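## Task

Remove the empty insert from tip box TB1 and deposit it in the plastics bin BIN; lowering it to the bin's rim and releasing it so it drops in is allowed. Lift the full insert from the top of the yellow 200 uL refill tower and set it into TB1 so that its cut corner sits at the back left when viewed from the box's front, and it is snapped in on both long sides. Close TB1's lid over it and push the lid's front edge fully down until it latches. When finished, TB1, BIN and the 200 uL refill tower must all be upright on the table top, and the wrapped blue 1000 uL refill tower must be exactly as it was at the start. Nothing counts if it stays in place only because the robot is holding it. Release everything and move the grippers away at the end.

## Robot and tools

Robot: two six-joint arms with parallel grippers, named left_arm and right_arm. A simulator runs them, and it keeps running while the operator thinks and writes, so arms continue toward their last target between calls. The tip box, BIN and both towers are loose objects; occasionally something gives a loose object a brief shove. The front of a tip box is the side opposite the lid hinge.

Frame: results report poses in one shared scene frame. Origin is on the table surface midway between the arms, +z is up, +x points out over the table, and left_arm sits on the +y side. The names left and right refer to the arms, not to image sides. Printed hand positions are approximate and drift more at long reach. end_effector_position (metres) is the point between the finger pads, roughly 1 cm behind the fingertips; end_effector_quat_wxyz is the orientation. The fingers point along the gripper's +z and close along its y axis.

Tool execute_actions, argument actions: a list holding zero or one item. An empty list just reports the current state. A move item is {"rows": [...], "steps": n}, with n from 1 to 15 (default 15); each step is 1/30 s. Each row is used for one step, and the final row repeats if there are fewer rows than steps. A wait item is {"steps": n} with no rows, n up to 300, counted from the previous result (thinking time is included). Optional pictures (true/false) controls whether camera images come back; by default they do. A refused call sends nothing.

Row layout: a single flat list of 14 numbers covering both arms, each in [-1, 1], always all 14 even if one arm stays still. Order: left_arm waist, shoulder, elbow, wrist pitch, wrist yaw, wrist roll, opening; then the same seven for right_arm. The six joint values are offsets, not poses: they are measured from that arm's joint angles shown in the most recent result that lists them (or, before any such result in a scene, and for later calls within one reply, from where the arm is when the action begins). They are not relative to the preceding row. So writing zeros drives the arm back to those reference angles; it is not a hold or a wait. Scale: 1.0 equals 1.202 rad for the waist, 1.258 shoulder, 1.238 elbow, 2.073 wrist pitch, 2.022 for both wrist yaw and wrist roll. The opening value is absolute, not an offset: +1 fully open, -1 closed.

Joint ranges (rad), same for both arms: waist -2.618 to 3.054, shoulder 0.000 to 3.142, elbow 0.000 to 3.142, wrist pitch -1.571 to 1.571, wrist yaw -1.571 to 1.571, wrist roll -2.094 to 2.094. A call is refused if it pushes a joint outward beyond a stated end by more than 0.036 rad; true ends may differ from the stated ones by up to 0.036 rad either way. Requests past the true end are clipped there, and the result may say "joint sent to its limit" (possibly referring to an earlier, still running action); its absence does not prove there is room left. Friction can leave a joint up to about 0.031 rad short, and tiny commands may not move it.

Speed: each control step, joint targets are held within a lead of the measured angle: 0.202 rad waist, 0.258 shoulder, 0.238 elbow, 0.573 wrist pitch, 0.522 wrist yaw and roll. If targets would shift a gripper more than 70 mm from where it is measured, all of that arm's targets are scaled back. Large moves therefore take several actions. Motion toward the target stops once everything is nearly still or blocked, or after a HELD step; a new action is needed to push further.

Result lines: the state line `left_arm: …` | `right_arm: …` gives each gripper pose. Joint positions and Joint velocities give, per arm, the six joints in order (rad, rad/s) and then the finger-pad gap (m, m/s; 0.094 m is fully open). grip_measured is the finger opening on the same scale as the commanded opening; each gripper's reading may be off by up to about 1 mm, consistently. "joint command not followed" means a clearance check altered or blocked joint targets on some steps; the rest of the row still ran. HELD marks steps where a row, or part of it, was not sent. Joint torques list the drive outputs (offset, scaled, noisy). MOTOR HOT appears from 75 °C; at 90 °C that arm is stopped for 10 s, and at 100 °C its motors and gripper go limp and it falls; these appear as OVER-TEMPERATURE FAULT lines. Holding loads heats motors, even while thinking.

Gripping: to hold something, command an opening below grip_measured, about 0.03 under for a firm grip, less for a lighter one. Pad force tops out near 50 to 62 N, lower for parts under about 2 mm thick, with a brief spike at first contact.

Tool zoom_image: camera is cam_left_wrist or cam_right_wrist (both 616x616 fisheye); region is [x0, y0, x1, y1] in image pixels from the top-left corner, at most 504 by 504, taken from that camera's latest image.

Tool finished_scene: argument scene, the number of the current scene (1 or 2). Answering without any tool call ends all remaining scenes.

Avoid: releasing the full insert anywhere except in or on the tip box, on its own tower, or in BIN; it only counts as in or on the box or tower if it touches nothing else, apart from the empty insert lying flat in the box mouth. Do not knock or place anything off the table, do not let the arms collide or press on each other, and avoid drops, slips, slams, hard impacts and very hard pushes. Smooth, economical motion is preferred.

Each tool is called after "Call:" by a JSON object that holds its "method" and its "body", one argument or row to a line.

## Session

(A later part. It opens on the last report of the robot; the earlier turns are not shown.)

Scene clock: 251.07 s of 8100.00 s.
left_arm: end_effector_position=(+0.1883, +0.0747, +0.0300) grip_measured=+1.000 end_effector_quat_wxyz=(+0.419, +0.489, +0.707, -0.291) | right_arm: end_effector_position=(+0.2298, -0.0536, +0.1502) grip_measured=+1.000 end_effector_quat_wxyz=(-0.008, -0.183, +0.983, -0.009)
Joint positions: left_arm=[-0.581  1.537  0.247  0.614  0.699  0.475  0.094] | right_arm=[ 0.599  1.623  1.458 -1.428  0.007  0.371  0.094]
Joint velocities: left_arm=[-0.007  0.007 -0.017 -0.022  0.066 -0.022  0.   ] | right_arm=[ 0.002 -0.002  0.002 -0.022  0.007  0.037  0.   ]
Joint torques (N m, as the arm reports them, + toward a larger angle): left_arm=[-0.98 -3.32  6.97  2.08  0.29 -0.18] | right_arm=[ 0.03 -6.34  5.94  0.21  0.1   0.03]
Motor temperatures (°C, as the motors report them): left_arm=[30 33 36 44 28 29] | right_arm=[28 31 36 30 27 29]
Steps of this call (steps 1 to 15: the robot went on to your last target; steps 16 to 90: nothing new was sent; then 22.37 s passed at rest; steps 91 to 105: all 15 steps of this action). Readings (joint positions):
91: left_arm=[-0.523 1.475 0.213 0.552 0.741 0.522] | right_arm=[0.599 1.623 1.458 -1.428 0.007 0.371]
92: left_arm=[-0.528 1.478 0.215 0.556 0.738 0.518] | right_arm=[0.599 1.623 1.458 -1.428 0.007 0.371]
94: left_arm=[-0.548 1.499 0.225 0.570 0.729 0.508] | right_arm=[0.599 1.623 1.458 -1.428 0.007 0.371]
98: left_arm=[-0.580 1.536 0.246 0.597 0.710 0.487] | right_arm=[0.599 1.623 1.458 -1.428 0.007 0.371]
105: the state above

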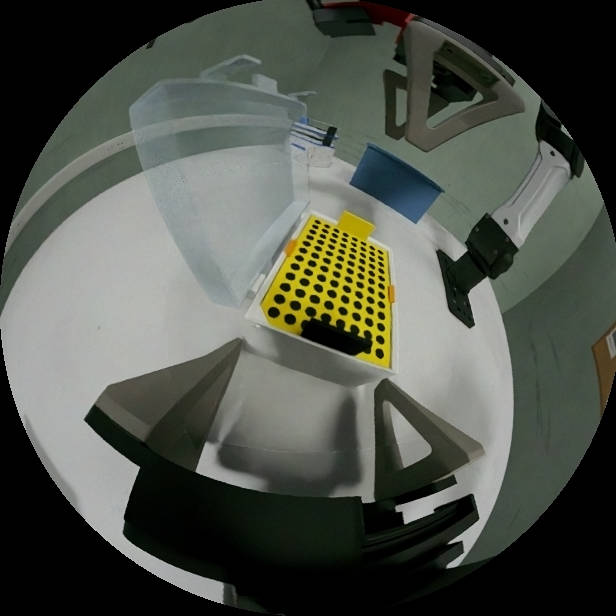

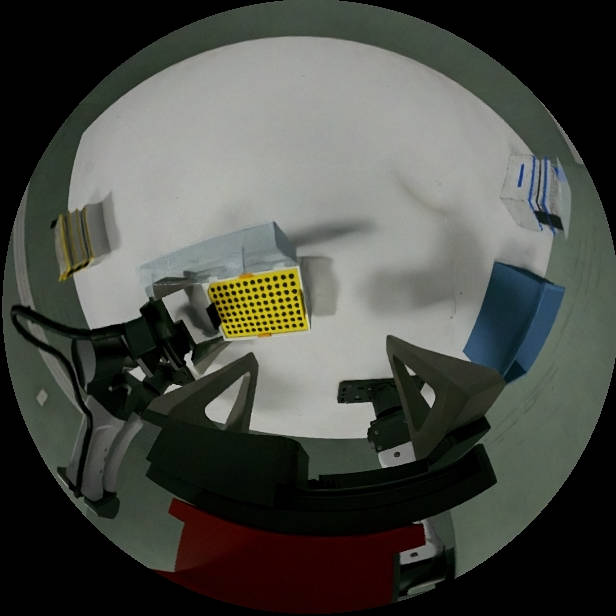

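Call:
{"method": "execute_actions", "body": {
  "actions": [
    {"rows": [[-0.02,0.024,0.018,0.011,-0.012,-0.012,1, 0,0,0,0,0,0,1],[-0.03,0.036,0.025,0.017,-0.018,-0.018,1, 0,0,0,0,0,0,1],[-0.04,0.048,0.032,0.023,-0.024,-0.024,1, 0,0,0,0,0,0,1],[-0.05,0.06,0.039,0.03,-0.03,-0.029,1, 0,0,0,0,0,0,1],[-0.061,0.072,0.046,0.036,-0.035,-0.034,1, 0,0,0,0,0,0,1]], "steps": 15}
  ]
}}

Scene clock: 258.13 s of 8100.00 s.
left_arm: end_effector_position=(+0.1978, +0.0582, +0.0285) grip_measured=+1.000 end_effector_quat_wxyz=(+0.421, +0.485, +0.710, -0.289) | right_arm: end_effector_position=(+0.2298, -0.0536, +0.1502) grip_measured=+1.000 end_effector_quat_wxyz=(-0.008, -0.183, +0.983, -0.009)
Joint positions: left_arm=[-0.642  1.609  0.29   0.679  0.643  0.419  0.094] | right_arm=[ 0.599  1.623  1.458 -1.428  0.007  0.371  0.094]
Joint velocities: left_arm=[-0.012  0.002 -0.007 -0.007 -0.066  0.007  0.   ] | right_arm=[ 0.007 -0.012 -0.027 -0.037  0.022 -0.022  0.   ]
Joint torques (N m, as the arm reports them, + toward a larger angle): left_arm=[-0.93 -3.94  6.8   2.11  0.27 -0.2 ] | right_arm=[ 0.02 -6.32  5.91  0.21  0.1   0.04]
Motor temperatures (°C, as the motors report them): left_arm=[30 32 36 45 28 29] | right_arm=[28 31 36 30 27 29]
Steps of this call (steps 1 to 15: the robot went on to your last target; steps 16 to 90: nothing new was sent; then 3.57 s passed at rest; steps 91 to 105: all 15 steps of this action). Readings (joint positions):
91: left_arm=[-0.583 1.538 0.247 0.619 0.694 0.470] | right_arm=[0.599 1.623 1.458 -1.428 0.007 0.371]
92: left_arm=[-0.588 1.544 0.250 0.623 0.691 0.467] | right_arm=[0.599 1.623 1.458 -1.428 0.007 0.371]
94: left_arm=[-0.608 1.568 0.263 0.635 0.679 0.455] | right_arm=[0.599 1.623 1.458 -1.428 0.007 0.371]
98: left_arm=[-0.641 1.608 0.289 0.663 0.656 0.432] | right_arm=[0.599 1.623 1.458 -1.428 0.007 0.371]
105: the state above

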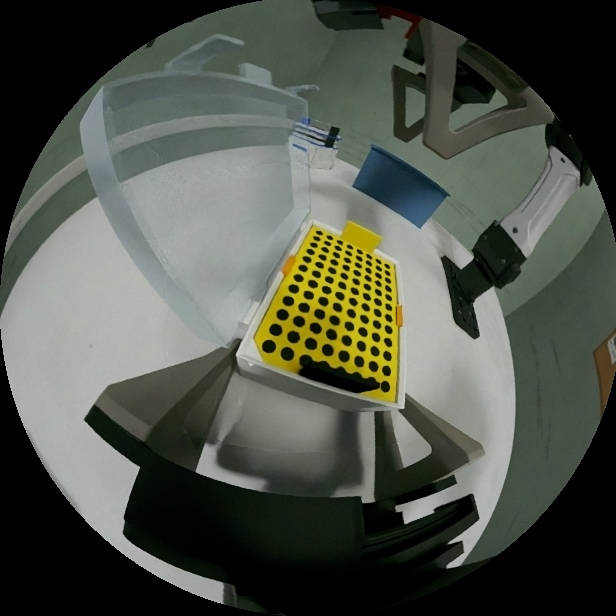

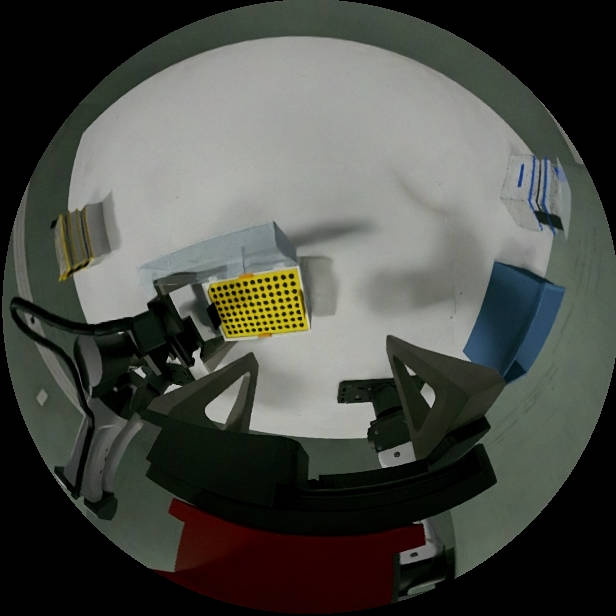

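Call:
{"method": "execute_actions", "body": {
  "actions": [
    {"rows": [[0,0,0,0,0,0,0.7, 0,0,0,0,0,0,1]], "steps": 15}
  ],
  "pictures": false
}}

Scene clock: 263.40 s of 8100.00 s.
left_arm: end_effector_position=(+0.1985, +0.0583, +0.0290) grip_measured=+0.821 end_effector_quat_wxyz=(+0.423, +0.484, +0.710, -0.288) | right_arm: end_effector_position=(+0.2298, -0.0536, +0.1502) grip_measured=+1.000 end_effector_quat_wxyz=(-0.008, -0.183, +0.983, -0.009)
Joint positions: left_arm=[-0.642  1.609  0.29   0.683  0.64   0.416  0.086] | right_arm=[ 0.599  1.623  1.458 -1.428  0.007  0.371  0.094]
Joint velocities: left_arm=[ 0.002 -0.012  0.012  0.022  0.022 -0.022 -0.   ] | right_arm=[ 0.007  0.012  0.007 -0.022 -0.022 -0.007  0.   ]
Joint torques (N m, as the arm reports them, + toward a larger angle): left_arm=[ 0.12 -5.59  5.58  2.04  0.4  -0.01] | right_arm=[ 0.01 -6.33  5.89  0.21  0.09  0.04]
Motor temperatures (°C, as the motors report them): left_arm=[30 32 36 45 28 29] | right_arm=[28 31 36 30 27 29]
Steps of this call (steps 1 to 15: the robot went on to your last target; steps 16 to 90: nothing new was sent; then 1.77 s passed at rest; steps 91 to 105: all 15 steps of this action). Readings (joint positions):
91: left_arm=[-0.642 1.609 0.290 0.683 0.639 0.416] | right_arm=[0.599 1.623 1.458 -1.428 0.007 0.371]
92: left_arm=[-0.642 1.609 0.290 0.683 0.640 0.416] | right_arm=[0.599 1.623 1.458 -1.428 0.007 0.371]
94: left_arm=[-0.642 1.609 0.290 0.683 0.640 0.416] | right_arm=[0.599 1.623 1.458 -1.428 0.007 0.371]
98: left_arm=[-0.642 1.609 0.290 0.683 0.640 0.416] | right_arm=[0.599 1.623 1.458 -1.428 0.007 0.371]
105: the state above

Call:
{"method": "execute_actions", "body": {
  "actions": [
    {"rows": [[0,0,0,0,0,0,0.78, 0.165,-0.312,-0.435,0.26,0.104,0.079,-0.3]], "steps": 15}
  ],
  "pictures": false
}}

Call:
{"method": "execute_actions", "body": {
  "actions": [
    {"steps": 30}
  ]
}}

Scene clock: 276.87 s of 8100.00 s.
left_arm: end_effector_position=(+0.1985, +0.0583, +0.0290) grip_measured=+0.821 end_effector_quat_wxyz=(+0.423, +0.484, +0.710, -0.288) | right_arm: end_effector_position=(+0.2035, -0.0482, +0.1182) grip_measured=-0.297 end_effector_quat_wxyz=(+0.188, -0.191, +0.963, +0.039)
Joint positions: left_arm=[-0.642  1.609  0.29   0.683  0.64   0.416  0.086] | right_arm=[ 0.804  1.228  0.929 -0.937  0.198  0.52   0.033]
Joint velocities: left_arm=[-0.007 -0.022 -0.007  0.081 -0.051  0.066  0.   ] | right_arm=[-0.022 -0.012 -0.007  0.198  0.022  0.066  0.001]
Joint torques (N m, as the arm reports them, + toward a larger angle): left_arm=[ 0.11 -5.62  5.56  2.07  0.38 -0.07] | right_arm=[-0.47 -3.49  5.92  1.04  0.24  0.1 ]
Motor temperatures (°C, as the motors report them): left_arm=[30 33 36 46 28 29] | right_arm=[28 32 36 30 27 29]
Steps of this call (steps 1 to 15: the robot went on to your last target; steps 16 to 90: nothing new was sent; then 9.97 s passed at rest; steps 91 to 105: all 15 steps of this action). Readings (joint positions):
91: left_arm=[-0.642 1.609 0.290 0.683 0.640 0.416] | right_arm=[0.620 1.590 1.415 -1.354 0.043 0.394]
92: left_arm=[-0.642 1.609 0.290 0.683 0.640 0.416] | right_arm=[0.669 1.525 1.326 -1.235 0.085 0.421]
94: left_arm=[-0.642 1.609 0.290 0.683 0.640 0.416] | right_arm=[0.774 1.370 1.165 -1.098 0.121 0.457]
98: left_arm=[-0.642 1.609 0.290 0.683 0.640 0.416] | right_arm=[0.804 1.213 0.961 -1.013 0.167 0.498]
105: the state above

Scene clock: 277.87 s of 8100.00 s.
left_arm: end_effector_position=(+0.1985, +0.0583, +0.0290) grip_measured=+0.821 end_effector_quat_wxyz=(+0.423, +0.484, +0.710, -0.288) | right_arm: end_effector_position=(+0.2078, -0.0446, +0.1205) grip_measured=-0.297 end_effector_quat_wxyz=(+0.200, -0.185, +0.961, +0.044)
Joint positions: left_arm=[-0.642  1.609  0.29   0.683  0.64   0.416  0.086] | right_arm=[ 0.804  1.228  0.929 -0.912  0.206  0.525  0.033]
Joint velocities: left_arm=[-0.012 -0.002  0.002 -0.007 -0.022  0.037 -0.001] | right_arm=[-0.027 -0.007 -0.007 -0.007  0.007  0.007 -0.   ]
Joint torques (N m, as the arm reports them, + toward a larger angle): left_arm=[ 0.16 -5.63  5.56  2.07  0.36 -0.07] | right_arm=[-0.5  -3.3   5.96  1.09  0.29  0.09]
Motor temperatures (°C, as the motors report them): left_arm=[30 33 36 46 28 29] | right_arm=[28 31 36 30 27 29]
Steps of this call (steps 1 to 30: the robot went on to your last target). Readings (joint positions):
1: left_arm=[-0.642 1.609 0.290 0.683 0.640 0.416] | right_arm=[0.804 1.228 0.929 -0.931 0.199 0.521]
2: left_arm=[-0.642 1.609 0.290 0.683 0.640 0.416] | right_arm=[0.804 1.228 0.929 -0.927 0.201 0.521]
4: left_arm=[-0.642 1.609 0.290 0.683 0.640 0.416] | right_arm=[0.804 1.228 0.929 -0.921 0.203 0.523]
8: left_arm=[-0.642 1.609 0.290 0.683 0.640 0.416] | right_arm=[0.804 1.228 0.929 -0.915 0.204 0.525]
30: the state above
All arms were judged still, so your last target was given up. Only a new action makes them travel on or press farther. Fingers that are still opening or closing keep moving.

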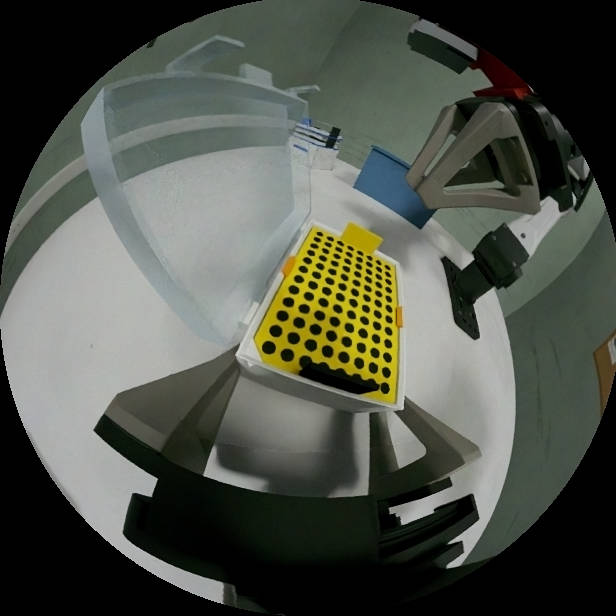

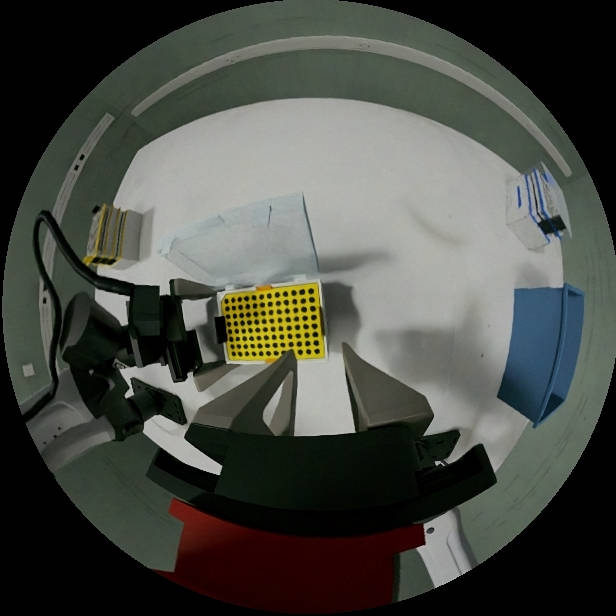

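Call:
{"method": "zoom_image", "body": {
  "camera": "cam_right_wrist",
  "region": [200, 250, 400, 400]
}}

Region (200, 250, 400, 400) of cam_right_wrist's 616x616 image, scaled by 2.520, with more detail than that image has; it fills the top 378 rows of this view, and the rest is white.

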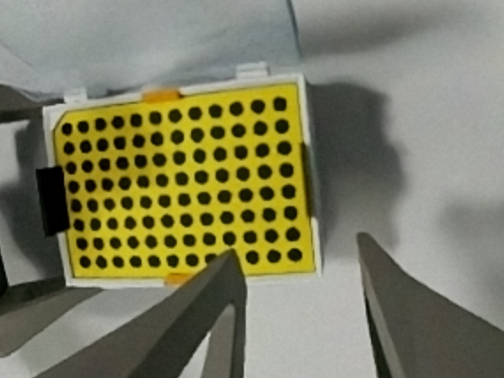

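Call:
{"method": "execute_actions", "body": {
  "actions": [
    {"rows": [[0,0,0,0,0,0,0.78, -0.024,0.035,-0.039,0.042,0,-0.01,-0.3],[0,0,0,0,0,0,0.78, -0.047,0.071,-0.078,0.084,0,-0.02,-0.3]], "steps": 15}
  ],
  "pictures": false
}}

Call:
{"method": "execute_actions", "body": {
  "actions": [
    {"steps": 15}
  ]
}}

Scene clock: 294.90 s of 8100.00 s.
left_arm: end_effector_position=(+0.1985, +0.0583, +0.0290) grip_measured=+0.821 end_effector_quat_wxyz=(+0.423, +0.484, +0.710, -0.288) | right_arm: end_effector_position=(+0.2220, -0.0476, +0.0790) grip_measured=-0.297 end_effector_quat_wxyz=(+0.187, -0.181, +0.965, +0.024)
Joint positions: left_arm=[-0.642  1.609  0.29   0.683  0.64   0.416  0.086] | right_arm=[ 0.756  1.321  0.839 -0.768  0.206  0.492  0.033]
Joint velocities: left_arm=[-0.002 -0.007  0.002 -0.007 -0.125  0.022 -0.   ] | right_arm=[-0.007  0.002  0.022 -0.007 -0.022 -0.007 -0.001]
Joint torques (N m, as the arm reports them, + toward a larger angle): left_arm=[ 0.12 -5.63  5.6   2.07  0.37 -0.05] | right_arm=[-0.64 -4.46  5.92  1.01  0.2  -0.02]
Motor temperatures (°C, as the motors report them): left_arm=[30 34 36 46 28 29] | right_arm=[28 30 36 31 27 29]
Steps of this call (steps 1 to 90: nothing new was sent; then 13.53 s passed at rest; steps 91 to 105: all 15 steps of this action). Readings (joint positions):
91: left_arm=[-0.642 1.609 0.290 0.683 0.640 0.416] | right_arm=[0.801 1.230 0.925 -0.905 0.206 0.523]
92: left_arm=[-0.642 1.609 0.290 0.683 0.640 0.416] | right_arm=[0.792 1.238 0.913 -0.879 0.206 0.518]
94: left_arm=[-0.642 1.609 0.290 0.683 0.640 0.416] | right_arm=[0.766 1.275 0.880 -0.826 0.206 0.508]
98: left_arm=[-0.642 1.609 0.290 0.683 0.640 0.416] | right_arm=[0.756 1.321 0.840 -0.796 0.206 0.498]
105: the state above

Scene clock: 295.40 s of 8100.00 s.
left_arm: end_effector_position=(+0.1985, +0.0583, +0.0290) grip_measured=+0.821 end_effector_quat_wxyz=(+0.423, +0.484, +0.710, -0.288) | right_arm: end_effector_position=(+0.2230, -0.0465, +0.0795) grip_measured=-0.297 end_effector_quat_wxyz=(+0.189, -0.181, +0.965, +0.026)
Joint positions: left_arm=[-0.642  1.609  0.29   0.683  0.64   0.416  0.086] | right_arm=[ 0.756  1.321  0.839 -0.762  0.206  0.491  0.033]
Joint velocities: left_arm=[ 0.007 -0.017 -0.007 -0.007  0.037 -0.022 -0.001] | right_arm=[ 0.002 -0.002  0.012  0.037  0.007 -0.007 -0.   ]
Joint torques (N m, as the arm reports them, + toward a larger angle): left_arm=[ 0.12 -5.62  5.59  2.06  0.37 -0.05] | right_arm=[-0.61 -4.47  5.88  1.01  0.2  -0.04]
Motor temperatures (°C, as the motors report them): left_arm=[30 34 36 46 28 29] | right_arm=[28 30 36 31 27 29]
Steps of this call (steps 1 to 15: the robot went on to your last target). Readings (joint positions):
1: left_arm=[-0.642 1.609 0.290 0.683 0.640 0.416] | right_arm=[0.756 1.321 0.839 -0.766 0.206 0.492]
2: left_arm=[-0.642 1.609 0.290 0.683 0.640 0.416] | right_arm=[0.756 1.321 0.839 -0.765 0.206 0.491]
4: left_arm=[-0.642 1.609 0.290 0.683 0.640 0.416] | right_arm=[0.756 1.321 0.839 -0.763 0.206 0.491]
8: left_arm=[-0.642 1.609 0.290 0.683 0.640 0.416] | right_arm=[0.756 1.321 0.839 -0.762 0.206 0.491]
15: the state above
All arms were judged still, so your last target was given up. Only a new action makes them travel on or press farther. Fingers that are still opening or closing keep moving.

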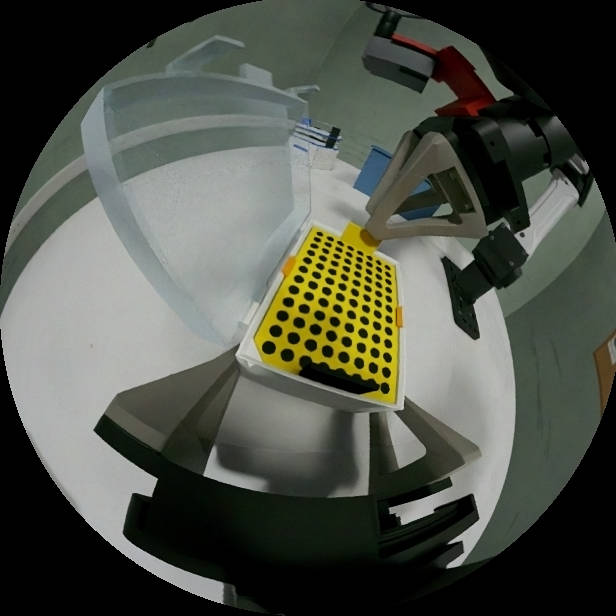

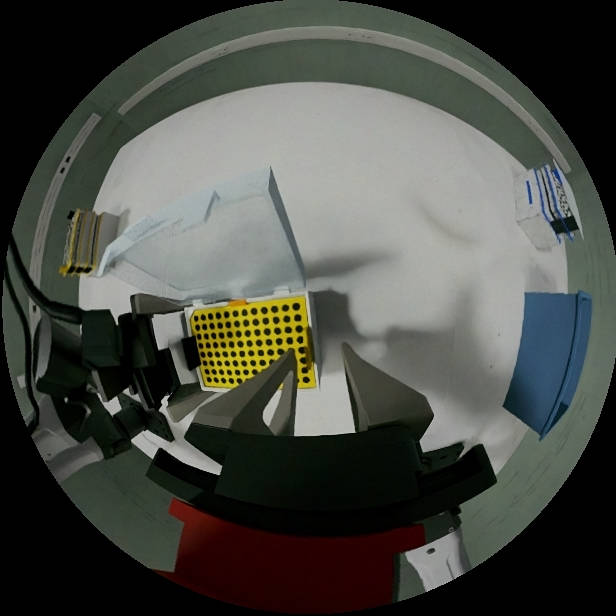

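Call:
{"method": "zoom_image", "body": {
  "camera": "cam_right_wrist",
  "region": [230, 270, 390, 410]
}}

Call:
{"method": "zoom_image", "body": {
  "camera": "cam_left_wrist",
  "region": [290, 170, 450, 290]
}}

Region (230, 270, 390, 410) of cam_right_wrist's 616x616 image, scaled by 3.150, with more detail than that image has; it fills the top 441 rows of this view, and the rest is white.

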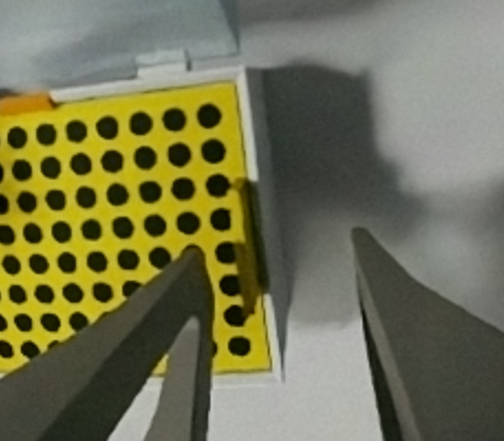

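Region (290, 170, 450, 290) of cam_left_wrist's 616x616 image, scaled by 3.150, with more detail than that image has; it fills the top 378 rows of this view, and the rest is white.

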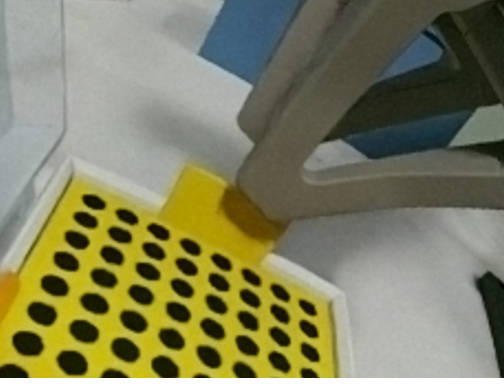

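Call:
{"method": "execute_actions", "body": {
  "actions": [
    {"rows": [[0,0,0,0,0,0,0.78, 0,0.015,-0.012,0.04,0,0,-0.3],[0,0,0,0,0,0,0.78, 0,0.03,-0.02,0.062,0,0,-0.3],[0,0,0,0,0,0,0.78, 0,0.045,-0.029,0.062,0,0,-0.3]], "steps": 15}
  ],
  "pictures": false
}}

Call:
{"method": "execute_actions", "body": {
  "actions": [
    {"steps": 15}
  ]
}}

Call:
{"method": "zoom_image", "body": {
  "camera": "cam_right_wrist",
  "region": [230, 270, 390, 410]
}}

Call:
{"method": "zoom_image", "body": {
  "camera": "cam_left_wrist",
  "region": [290, 170, 450, 290]
}}

Scene clock: 309.40 s of 8100.00 s.
left_arm: end_effector_position=(+0.1985, +0.0583, +0.0290) grip_measured=+0.821 end_effector_quat_wxyz=(+0.423, +0.484, +0.710, -0.288) | right_arm: end_effector_position=(+0.2324, -0.0347, +0.0678) grip_measured=-0.297 end_effector_quat_wxyz=(+0.200, -0.179, +0.963, +0.035)
Joint positions: left_arm=[-0.642  1.609  0.29   0.683  0.64   0.416  0.086] | right_arm=[ 0.756  1.372  0.819 -0.661  0.206  0.491  0.033]
Joint velocities: left_arm=[ 0.002 -0.012 -0.012  0.007  0.007  0.022 -0.   ] | right_arm=[ 0.012 -0.007 -0.002 -0.037  0.022 -0.007  0.001]
Joint torques (N m, as the arm reports them, + toward a larger angle): left_arm=[ 0.14 -5.65  5.58  2.07  0.36 -0.06] | right_arm=[-0.01 -4.12  5.16  1.06  0.19  0.03]
Motor temperatures (°C, as the motors report them): left_arm=[30 34 36 47 28 29] | right_arm=[28 30 36 32 27 29]
Steps of this call (steps 1 to 90: nothing new was sent; then 10.50 s passed at rest; steps 91 to 105: all 15 steps of this action). Readings (joint positions):
91: left_arm=[-0.642 1.609 0.290 0.683 0.640 0.416] | right_arm=[0.756 1.321 0.839 -0.757 0.206 0.491]
92: left_arm=[-0.642 1.609 0.290 0.683 0.640 0.416] | right_arm=[0.756 1.325 0.839 -0.743 0.206 0.491]
94: left_arm=[-0.642 1.609 0.290 0.683 0.640 0.416] | right_arm=[0.756 1.344 0.839 -0.707 0.206 0.491]
98: left_arm=[-0.642 1.609 0.290 0.683 0.640 0.416] | right_arm=[0.756 1.371 0.823 -0.674 0.206 0.491]
105: the state above

Scene clock: 309.90 s of 8100.00 s.
left_arm: end_effector_position=(+0.1985, +0.0583, +0.0290) grip_measured=+0.821 end_effector_quat_wxyz=(+0.423, +0.484, +0.710, -0.288) | right_arm: end_effector_position=(+0.2330, -0.0339, +0.0682) grip_measured=-0.297 end_effector_quat_wxyz=(+0.202, -0.179, +0.962, +0.037)
Joint positions: left_arm=[-0.642  1.609  0.29   0.683  0.64   0.416  0.086] | right_arm=[ 0.756  1.372  0.819 -0.656  0.206  0.491  0.033]
Joint velocities: left_arm=[-0.017 -0.007  0.022  0.007  0.022  0.007 -0.001] | right_arm=[ 0.012 -0.007 -0.022  0.022  0.037  0.081  0.   ]
Joint torques (N m, as the arm reports them, + toward a larger angle): left_arm=[ 0.18 -5.62  5.55  2.07  0.37 -0.06] | right_arm=[ 0.   -4.12  5.22  1.09  0.2   0.02]
Motor temperatures (°C, as the motors report them): left_arm=[30 34 36 47 28 29] | right_arm=[28 30 36 32 27 29]
Steps of this call (steps 1 to 15: the robot went on to your last target). Readings (joint positions):
1: left_arm=[-0.642 1.609 0.290 0.683 0.640 0.416] | right_arm=[0.756 1.372 0.819 -0.660 0.206 0.491]
2: left_arm=[-0.642 1.609 0.290 0.683 0.640 0.416] | right_arm=[0.756 1.372 0.819 -0.659 0.206 0.491]
4: left_arm=[-0.642 1.609 0.290 0.683 0.640 0.416] | right_arm=[0.756 1.372 0.819 -0.658 0.206 0.491]
8: left_arm=[-0.642 1.609 0.290 0.683 0.640 0.416] | right_arm=[0.756 1.372 0.819 -0.657 0.206 0.491]
15: the state above
All arms were judged still, so your last target was given up. Only a new action makes them travel on or press farther. Fingers that are still opening or closing keep moving.

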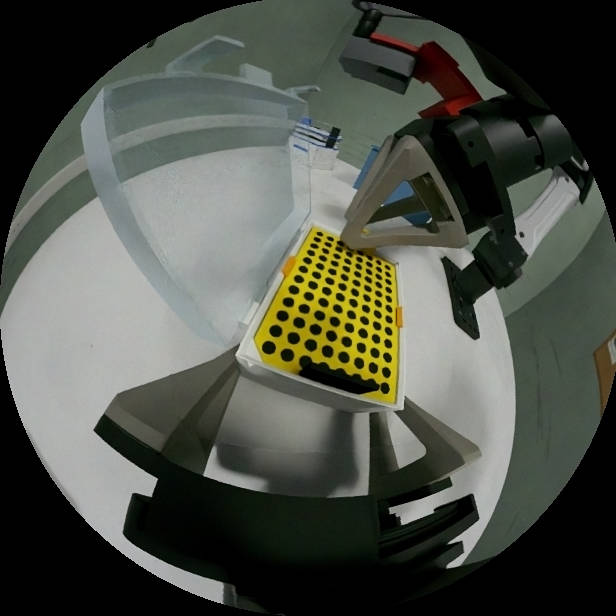

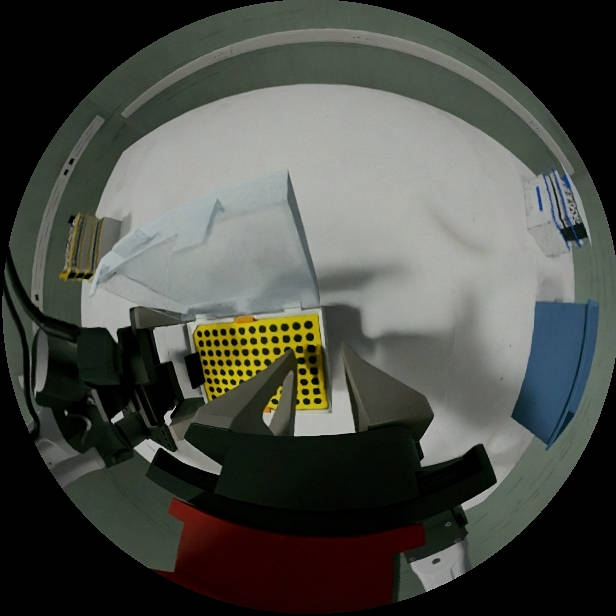

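Region (230, 270, 390, 410) of cam_right_wrist's 616x616 image, scaled by 3.150, with more detail than that image has; it fills the top 441 rows of this view, and the rest is white.

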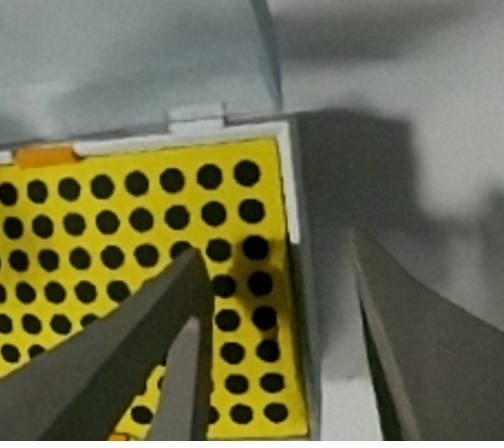

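Region (290, 170, 450, 290) of cam_left_wrist's 616x616 image, scaled by 3.150, with more detail than that image has; it fills the top 378 rows of this view, and the rest is white.

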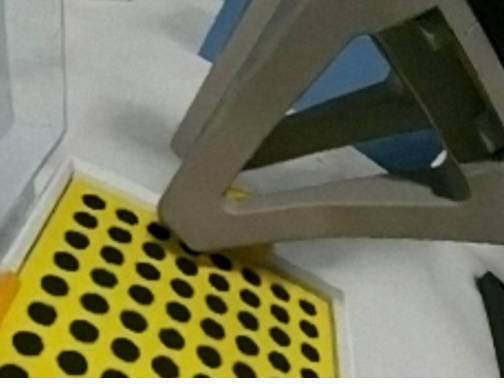

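Call:
{"method": "execute_actions", "body": {
  "actions": [
    {"rows": [[0,0,0,0,0,0,0.78, 0.018,0,-0.025,-0.019,0,0,-0.3]], "steps": 15}
  ]
}}

Call:
{"method": "zoom_image", "body": {
  "camera": "cam_right_wrist",
  "region": [230, 270, 390, 410]
}}

Call:
{"method": "zoom_image", "body": {
  "camera": "cam_left_wrist",
  "region": [290, 170, 450, 290]
}}

Scene clock: 321.73 s of 8100.00 s.
left_arm: end_effector_position=(+0.1985, +0.0583, +0.0290) grip_measured=+0.821 end_effector_quat_wxyz=(+0.423, +0.484, +0.710, -0.288) | right_arm: end_effector_position=(+0.2242, -0.0393, +0.0619) grip_measured=-0.297 end_effector_quat_wxyz=(+0.187, -0.187, +0.964, +0.025)
Joint positions: left_arm=[-0.642  1.609  0.29   0.683  0.64   0.416  0.086] | right_arm=[ 0.768  1.372  0.807 -0.684  0.206  0.491  0.033]
Joint velocities: left_arm=[-0.012  0.002  0.007  0.037 -0.037 -0.022  0.   ] | right_arm=[-0.002 -0.017  0.012  0.022  0.051 -0.081 -0.   ]
Joint torques (N m, as the arm reports them, + toward a larger angle): left_arm=[ 0.12 -5.6   5.58  2.06  0.37 -0.06] | right_arm=[ 0.68 -4.45  4.92  0.73  0.2   0.02]
Motor temperatures (°C, as the motors report them): left_arm=[30 35 36 47 28 29] | right_arm=[28 30 36 32 27 29]
Steps of this call (steps 1 to 90: nothing new was sent; then 8.33 s passed at rest; steps 91 to 105: all 15 steps of this action). Readings (joint positions):
91: left_arm=[-0.642 1.609 0.290 0.683 0.640 0.416] | right_arm=[0.757 1.372 0.819 -0.659 0.206 0.491]
92: left_arm=[-0.642 1.609 0.290 0.683 0.640 0.416] | right_arm=[0.760 1.372 0.819 -0.663 0.206 0.491]
94: left_arm=[-0.642 1.609 0.290 0.683 0.640 0.416] | right_arm=[0.766 1.372 0.815 -0.669 0.206 0.491]
98: left_arm=[-0.642 1.609 0.290 0.683 0.640 0.416] | right_arm=[0.768 1.372 0.807 -0.680 0.206 0.491]
105: the state above

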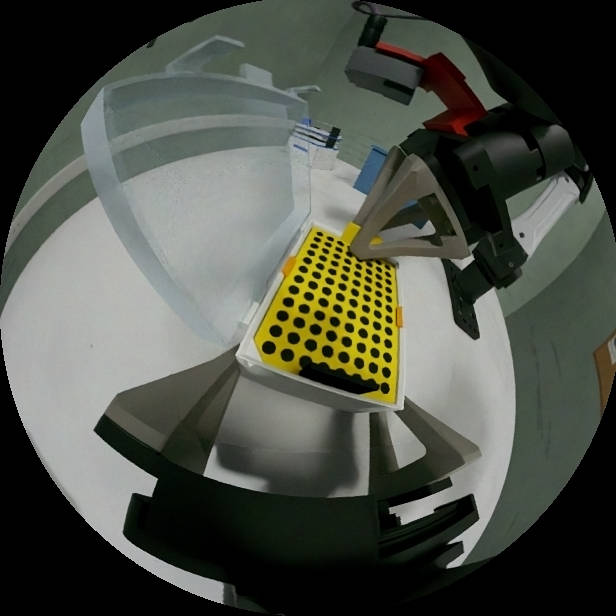

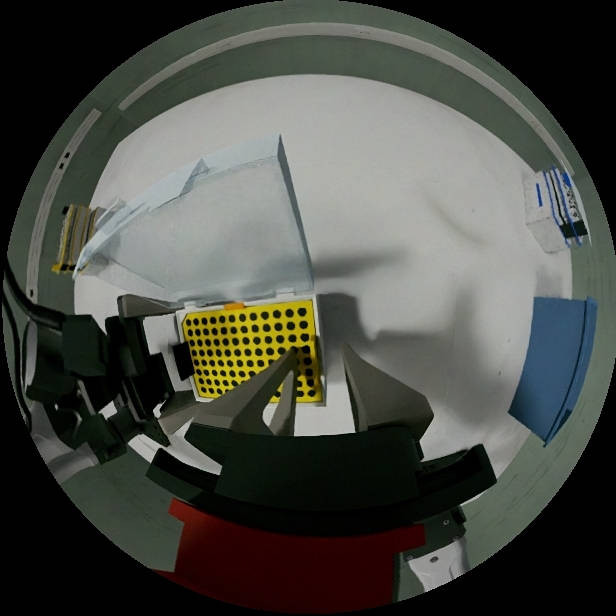

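Region (230, 270, 390, 410) of cam_right_wrist's 616x616 image, scaled by 3.150, with more detail than that image has; it fills the top 441 rows of this view, and the rest is white.

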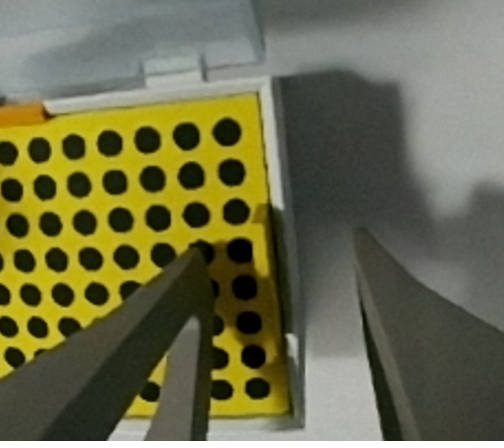

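Region (290, 170, 450, 290) of cam_left_wrist's 616x616 image, scaled by 3.150, with more detail than that image has; it fills the top 378 rows of this view, and the rest is white.

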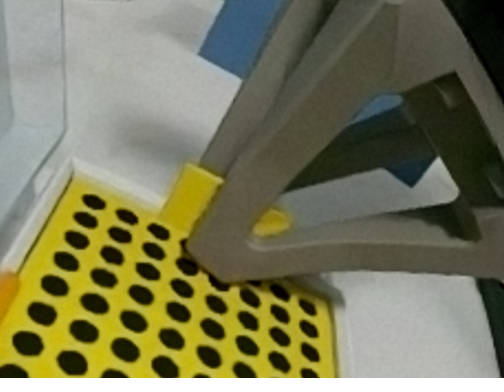

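Call:
{"method": "execute_actions", "body": {
  "actions": [
    {"rows": [[0,0,0,0,0,0,0.78, 0,0,0,0,0,0,-1]], "steps": 15}
  ]
}}

Call:
{"method": "zoom_image", "body": {
  "camera": "cam_left_wrist",
  "region": [290, 170, 450, 290]
}}

Scene clock: 325.27 s of 8100.00 s.
left_arm: end_effector_position=(+0.1986, +0.0582, +0.0291) grip_measured=+0.821 end_effector_quat_wxyz=(+0.423, +0.484, +0.710, -0.288) | right_arm: end_effector_position=(+0.2242, -0.0393, +0.0619) grip_measured=-0.947 end_effector_quat_wxyz=(+0.187, -0.182, +0.965, +0.026)
Joint positions: left_arm=[-0.642  1.609  0.29   0.683  0.64   0.415  0.086] | right_arm=[ 0.768  1.372  0.807 -0.684  0.206  0.501  0.002]
Joint velocities: left_arm=[-0.012  0.002 -0.012 -0.081 -0.051  0.022 -0.001] | right_arm=[-0.012  0.012 -0.017  0.022  0.007 -0.037  0.   ]
Joint torques (N m, as the arm reports them, + toward a larger angle): left_arm=[ 0.1  -5.61  5.56  2.05  0.38 -0.07] | right_arm=[ 0.01 -4.45  6.33  0.82  0.2  -0.09]
Motor temperatures (°C, as the motors report them): left_arm=[30 35 36 47 28 29] | right_arm=[28 30 36 32 27 29]
Steps of this call (steps 1 to 15: the robot went on to your last target; steps 16 to 90: nothing new was sent; then 0.03 s passed at rest; steps 91 to 105: all 15 steps of this action). Readings (joint positions):
91: left_arm=[-0.642 1.609 0.290 0.683 0.640 0.416] | right_arm=[0.768 1.372 0.807 -0.684 0.206 0.491]
92: left_arm=[-0.642 1.609 0.290 0.683 0.640 0.416] | right_arm=[0.768 1.372 0.807 -0.684 0.206 0.491]
94: left_arm=[-0.642 1.609 0.290 0.683 0.640 0.416] | right_arm=[0.768 1.372 0.807 -0.684 0.205 0.493]
98: left_arm=[-0.642 1.609 0.290 0.683 0.640 0.415] | right_arm=[0.768 1.372 0.807 -0.684 0.206 0.499]
105: the state above

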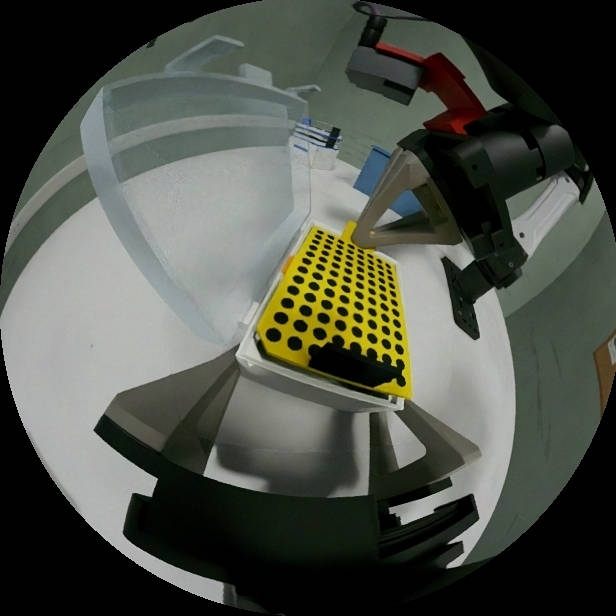

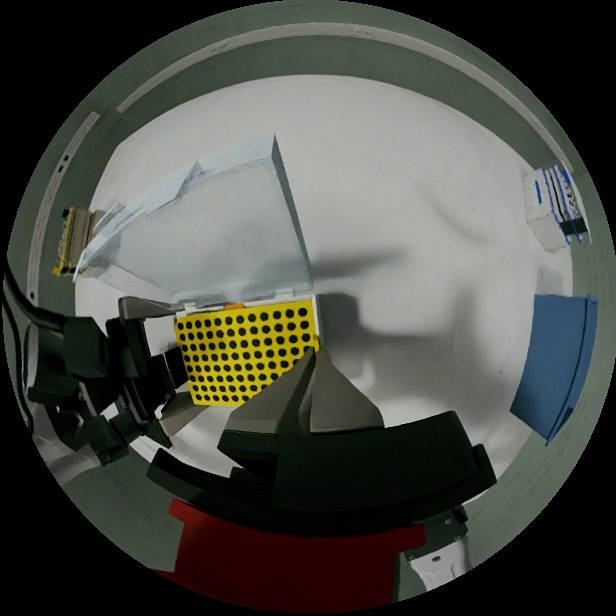

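Region (290, 170, 450, 290) of cam_left_wrist's 616x616 image, scaled by 3.150, with more detail than that image has; it fills the top 378 rows of this view, and the rest is white.

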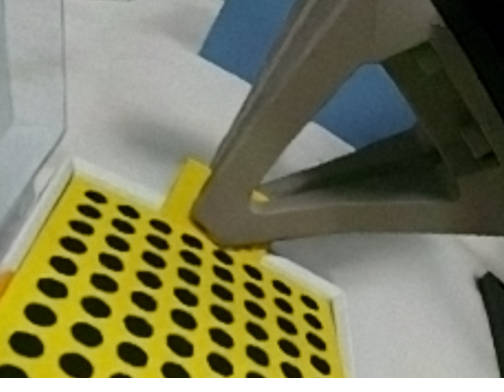

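Call:
{"method": "execute_actions", "body": {
  "actions": [
    {"rows": [[0,0,0,0,0,0,0.78, 0,-0.012,0.025,-0.018,0,0,-1],[0,0,0,0,0,0,0.78, 0,-0.02,0.042,-0.033,0,0,-1],[0,0,0,0,0,0,0.78, 0,-0.028,0.06,-0.047,0,0,-1],[0,0,0,0,0,0,0.78, 0,-0.036,0.077,-0.061,0,0,-1],[0,0,0,0,0,0,0.78, 0,-0.044,0.094,-0.076,0,0,-1],[0,0,0,0,0,0,0.78, 0,-0.052,0.111,-0.09,0,0,-1]], "steps": 15}
  ]
}}

Scene clock: 335.23 s of 8100.00 s.
left_arm: end_effector_position=(+0.2005, +0.0536, +0.0389) grip_measured=+0.818 end_effector_quat_wxyz=(+0.440, +0.487, +0.694, -0.297) | right_arm: end_effector_position=(+0.2224, -0.0372, +0.0963) grip_measured=-0.947 end_effector_quat_wxyz=(+0.186, -0.179, +0.965, +0.037)
Joint positions: left_arm=[-0.642  1.609  0.29   0.731  0.665  0.409  0.085] | right_arm=[ 0.768  1.326  0.911 -0.821  0.19   0.508  0.002]
Joint velocities: left_arm=[ 0.002 -0.002  0.002  0.037  0.037  0.007 -0.   ] | right_arm=[ 0.007  0.007  0.007 -0.022  0.037 -0.051 -0.   ]
Joint torques (N m, as the arm reports them, + toward a larger angle): left_arm=[ 0.11 -5.8   5.65  1.61  0.1   0.01] | right_arm=[-0.04 -5.73  8.81  0.36  0.38 -0.06]
Motor temperatures (°C, as the motors report them): left_arm=[30 35 36 48 28 29] | right_arm=[28 30 36 32 27 29]
Steps of this call (steps 1 to 15: the robot went on to your last target; steps 16 to 90: nothing new was sent; then 6.47 s passed at rest; steps 91 to 105: all 15 steps of this action). Readings (joint positions):
91: left_arm=[-0.642 1.609 0.290 0.683 0.640 0.415] | right_arm=[0.768 1.372 0.807 -0.684 0.206 0.502]
92: left_arm=[-0.642 1.609 0.290 0.683 0.641 0.415] | right_arm=[0.768 1.372 0.810 -0.689 0.205 0.504]
94: left_arm=[-0.642 1.609 0.290 0.686 0.644 0.414] | right_arm=[0.768 1.370 0.833 -0.718 0.203 0.507]
98: left_arm=[-0.642 1.609 0.290 0.712 0.649 0.409] | right_arm=[0.768 1.339 0.898 -0.791 0.192 0.508]
105: the state above

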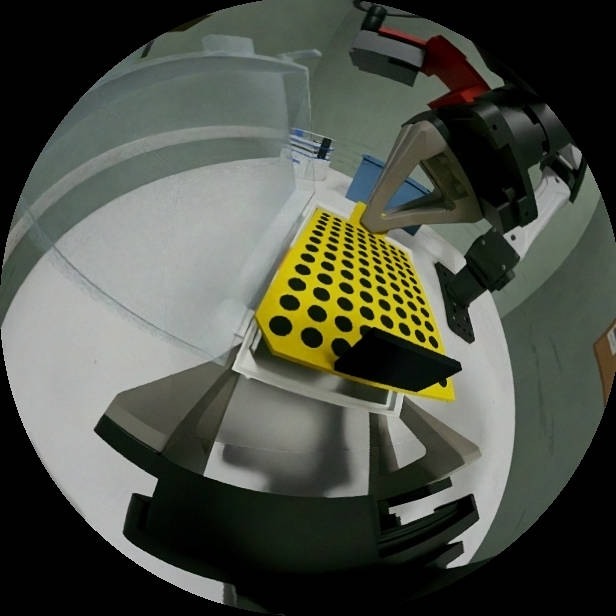

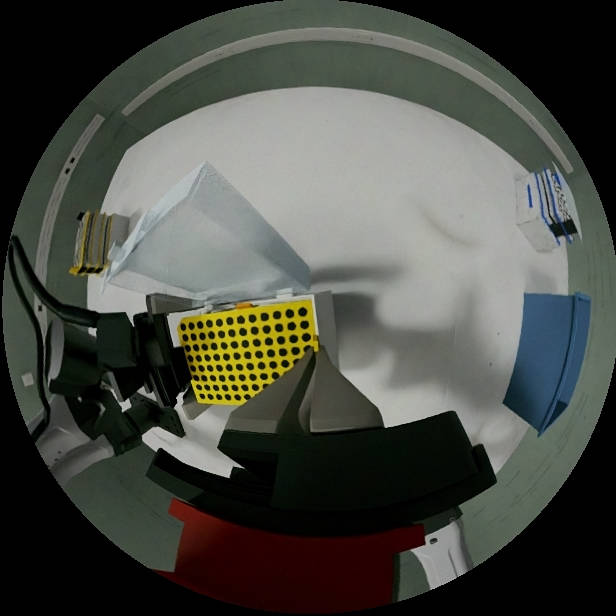

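Call:
{"method": "execute_actions", "body": {
  "actions": [
    {"rows": [[0,0,0,-0.005,-0.003,0,0.78, 0,0.008,-0.02,0.015,0,0,-1],[0,0,0,-0.01,-0.005,0,0.78, 0,0.016,-0.038,0.03,0.003,0,-1],[0,0,0,-0.015,-0.008,0,0.78, 0,0.024,-0.056,0.045,0.005,0,-1],[0,0,0,-0.02,-0.01,0.002,0.78, 0,0.032,-0.075,0.06,0.007,0,-1],[0,0,0,-0.023,-0.012,0.003,0.78, 0,0.04,-0.094,0.073,0.008,0,-1]], "steps": 15}
  ],
  "pictures": false
}}

Call:
{"method": "execute_actions", "body": {
  "actions": [
    {"rows": [[0,0,0,0,0,0,0.78, 0,0,0,0,0,0,-0.6]], "steps": 15}
  ]
}}

Call:
{"method": "zoom_image", "body": {
  "camera": "cam_left_wrist",
  "region": [230, 170, 450, 420]
}}

Scene clock: 343.07 s of 8100.00 s.
left_arm: end_effector_position=(+0.1979, +0.0577, +0.0295) grip_measured=+0.817 end_effector_quat_wxyz=(+0.423, +0.486, +0.708, -0.289) | right_arm: end_effector_position=(+0.2248, -0.0383, +0.0668) grip_measured=-0.947 end_effector_quat_wxyz=(+0.189, -0.178, +0.965, +0.029)
Joint positions: left_arm=[-0.642  1.609  0.29   0.684  0.645  0.419  0.085] | right_arm=[ 0.768  1.365  0.82  -0.697  0.204  0.51   0.002]
Joint velocities: left_arm=[ 0.017  0.012  0.002 -0.095 -0.066 -0.037 -0.001] | right_arm=[-0.007 -0.007 -0.022 -0.081 -0.081 -0.066 -0.   ]
Joint torques (N m, as the arm reports them, + toward a larger angle): left_arm=[ 0.13 -5.65  5.57  2.07  0.32 -0.12] | right_arm=[-0.03 -3.61  4.45  1.06  0.22  0.01]
Motor temperatures (°C, as the motors report them): left_arm=[30 35 36 47 28 29] | right_arm=[28 30 37 31 27 29]
Steps of this call (steps 1 to 15: the robot went on to your last target; steps 16 to 90: nothing new was sent; then 4.33 s passed at rest; steps 91 to 105: all 15 steps of this action). Readings (joint positions):
91: left_arm=[-0.642 1.609 0.290 0.732 0.666 0.408] | right_arm=[0.768 1.326 0.911 -0.819 0.189 0.509]
92: left_arm=[-0.642 1.609 0.290 0.732 0.665 0.407] | right_arm=[0.768 1.327 0.906 -0.812 0.190 0.510]
94: left_arm=[-0.642 1.609 0.290 0.720 0.658 0.407] | right_arm=[0.768 1.331 0.881 -0.781 0.193 0.510]
98: left_arm=[-0.642 1.609 0.290 0.684 0.650 0.415] | right_arm=[0.768 1.361 0.826 -0.711 0.200 0.510]
105: the state above

Scene clock: 343.57 s of 8100.00 s.
left_arm: end_effector_position=(+0.1979, +0.0577, +0.0295) grip_measured=+0.817 end_effector_quat_wxyz=(+0.423, +0.486, +0.708, -0.289) | right_arm: end_effector_position=(+0.2248, -0.0382, +0.0668) grip_measured=-0.603 end_effector_quat_wxyz=(+0.189, -0.178, +0.965, +0.030)
Joint positions: left_arm=[-0.642  1.609  0.29   0.684  0.645  0.419  0.085] | right_arm=[ 0.768  1.365  0.82  -0.697  0.204  0.51   0.019]
Joint velocities: left_arm=[-0.002  0.002  0.007  0.037  0.007 -0.022  0.001] | right_arm=[-0.007  0.002 -0.002 -0.051  0.022  0.081 -0.001]
Joint torques (N m, as the arm reports them, + toward a larger angle): left_arm=[ 0.13 -5.63  5.59  2.06  0.37 -0.06] | right_arm=[ 0.   -4.44  6.35  0.83  0.19  0.03]
Motor temperatures (°C, as the motors report them): left_arm=[30 35 36 47 28 29] | right_arm=[28 30 37 31 27 29]
Steps of this call (steps 1 to 15: all 15 steps of this action). Readings (joint positions):
1: left_arm=[-0.642 1.609 0.290 0.684 0.645 0.419] | right_arm=[0.768 1.365 0.820 -0.697 0.204 0.510]
2: left_arm=[-0.642 1.609 0.290 0.684 0.645 0.419] | right_arm=[0.768 1.365 0.820 -0.697 0.204 0.510]
4: left_arm=[-0.642 1.609 0.290 0.684 0.645 0.419] | right_arm=[0.768 1.365 0.820 -0.697 0.204 0.510]
8: left_arm=[-0.642 1.609 0.290 0.684 0.645 0.419] | right_arm=[0.768 1.365 0.820 -0.697 0.204 0.510]
15: the state above

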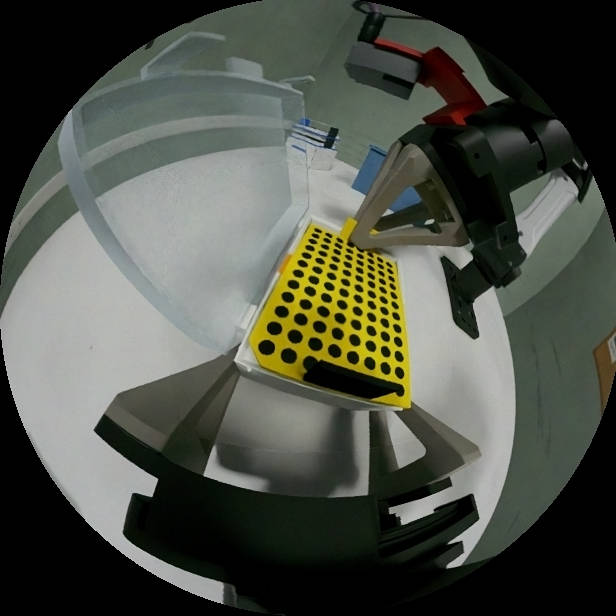

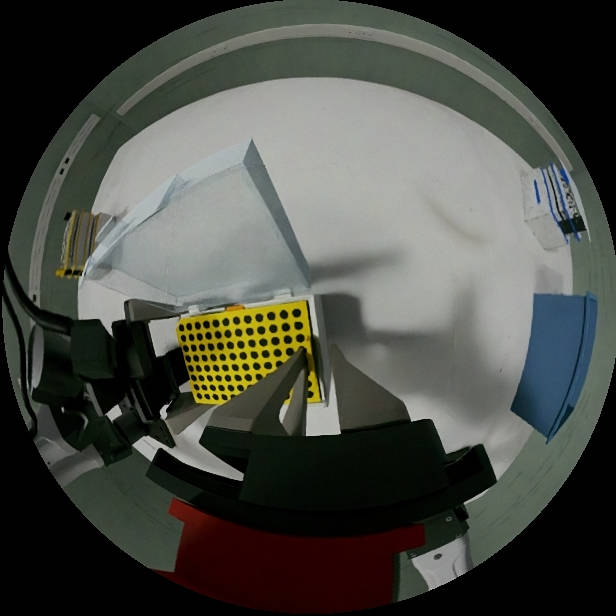

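Region (230, 170, 450, 420) of cam_left_wrist's 616x616 image, scaled by 2.016, with more detail than that image has; it fills the left 444 columns of this view, and the rest is white.

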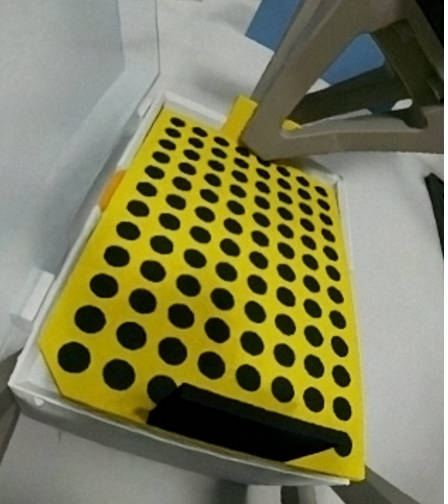

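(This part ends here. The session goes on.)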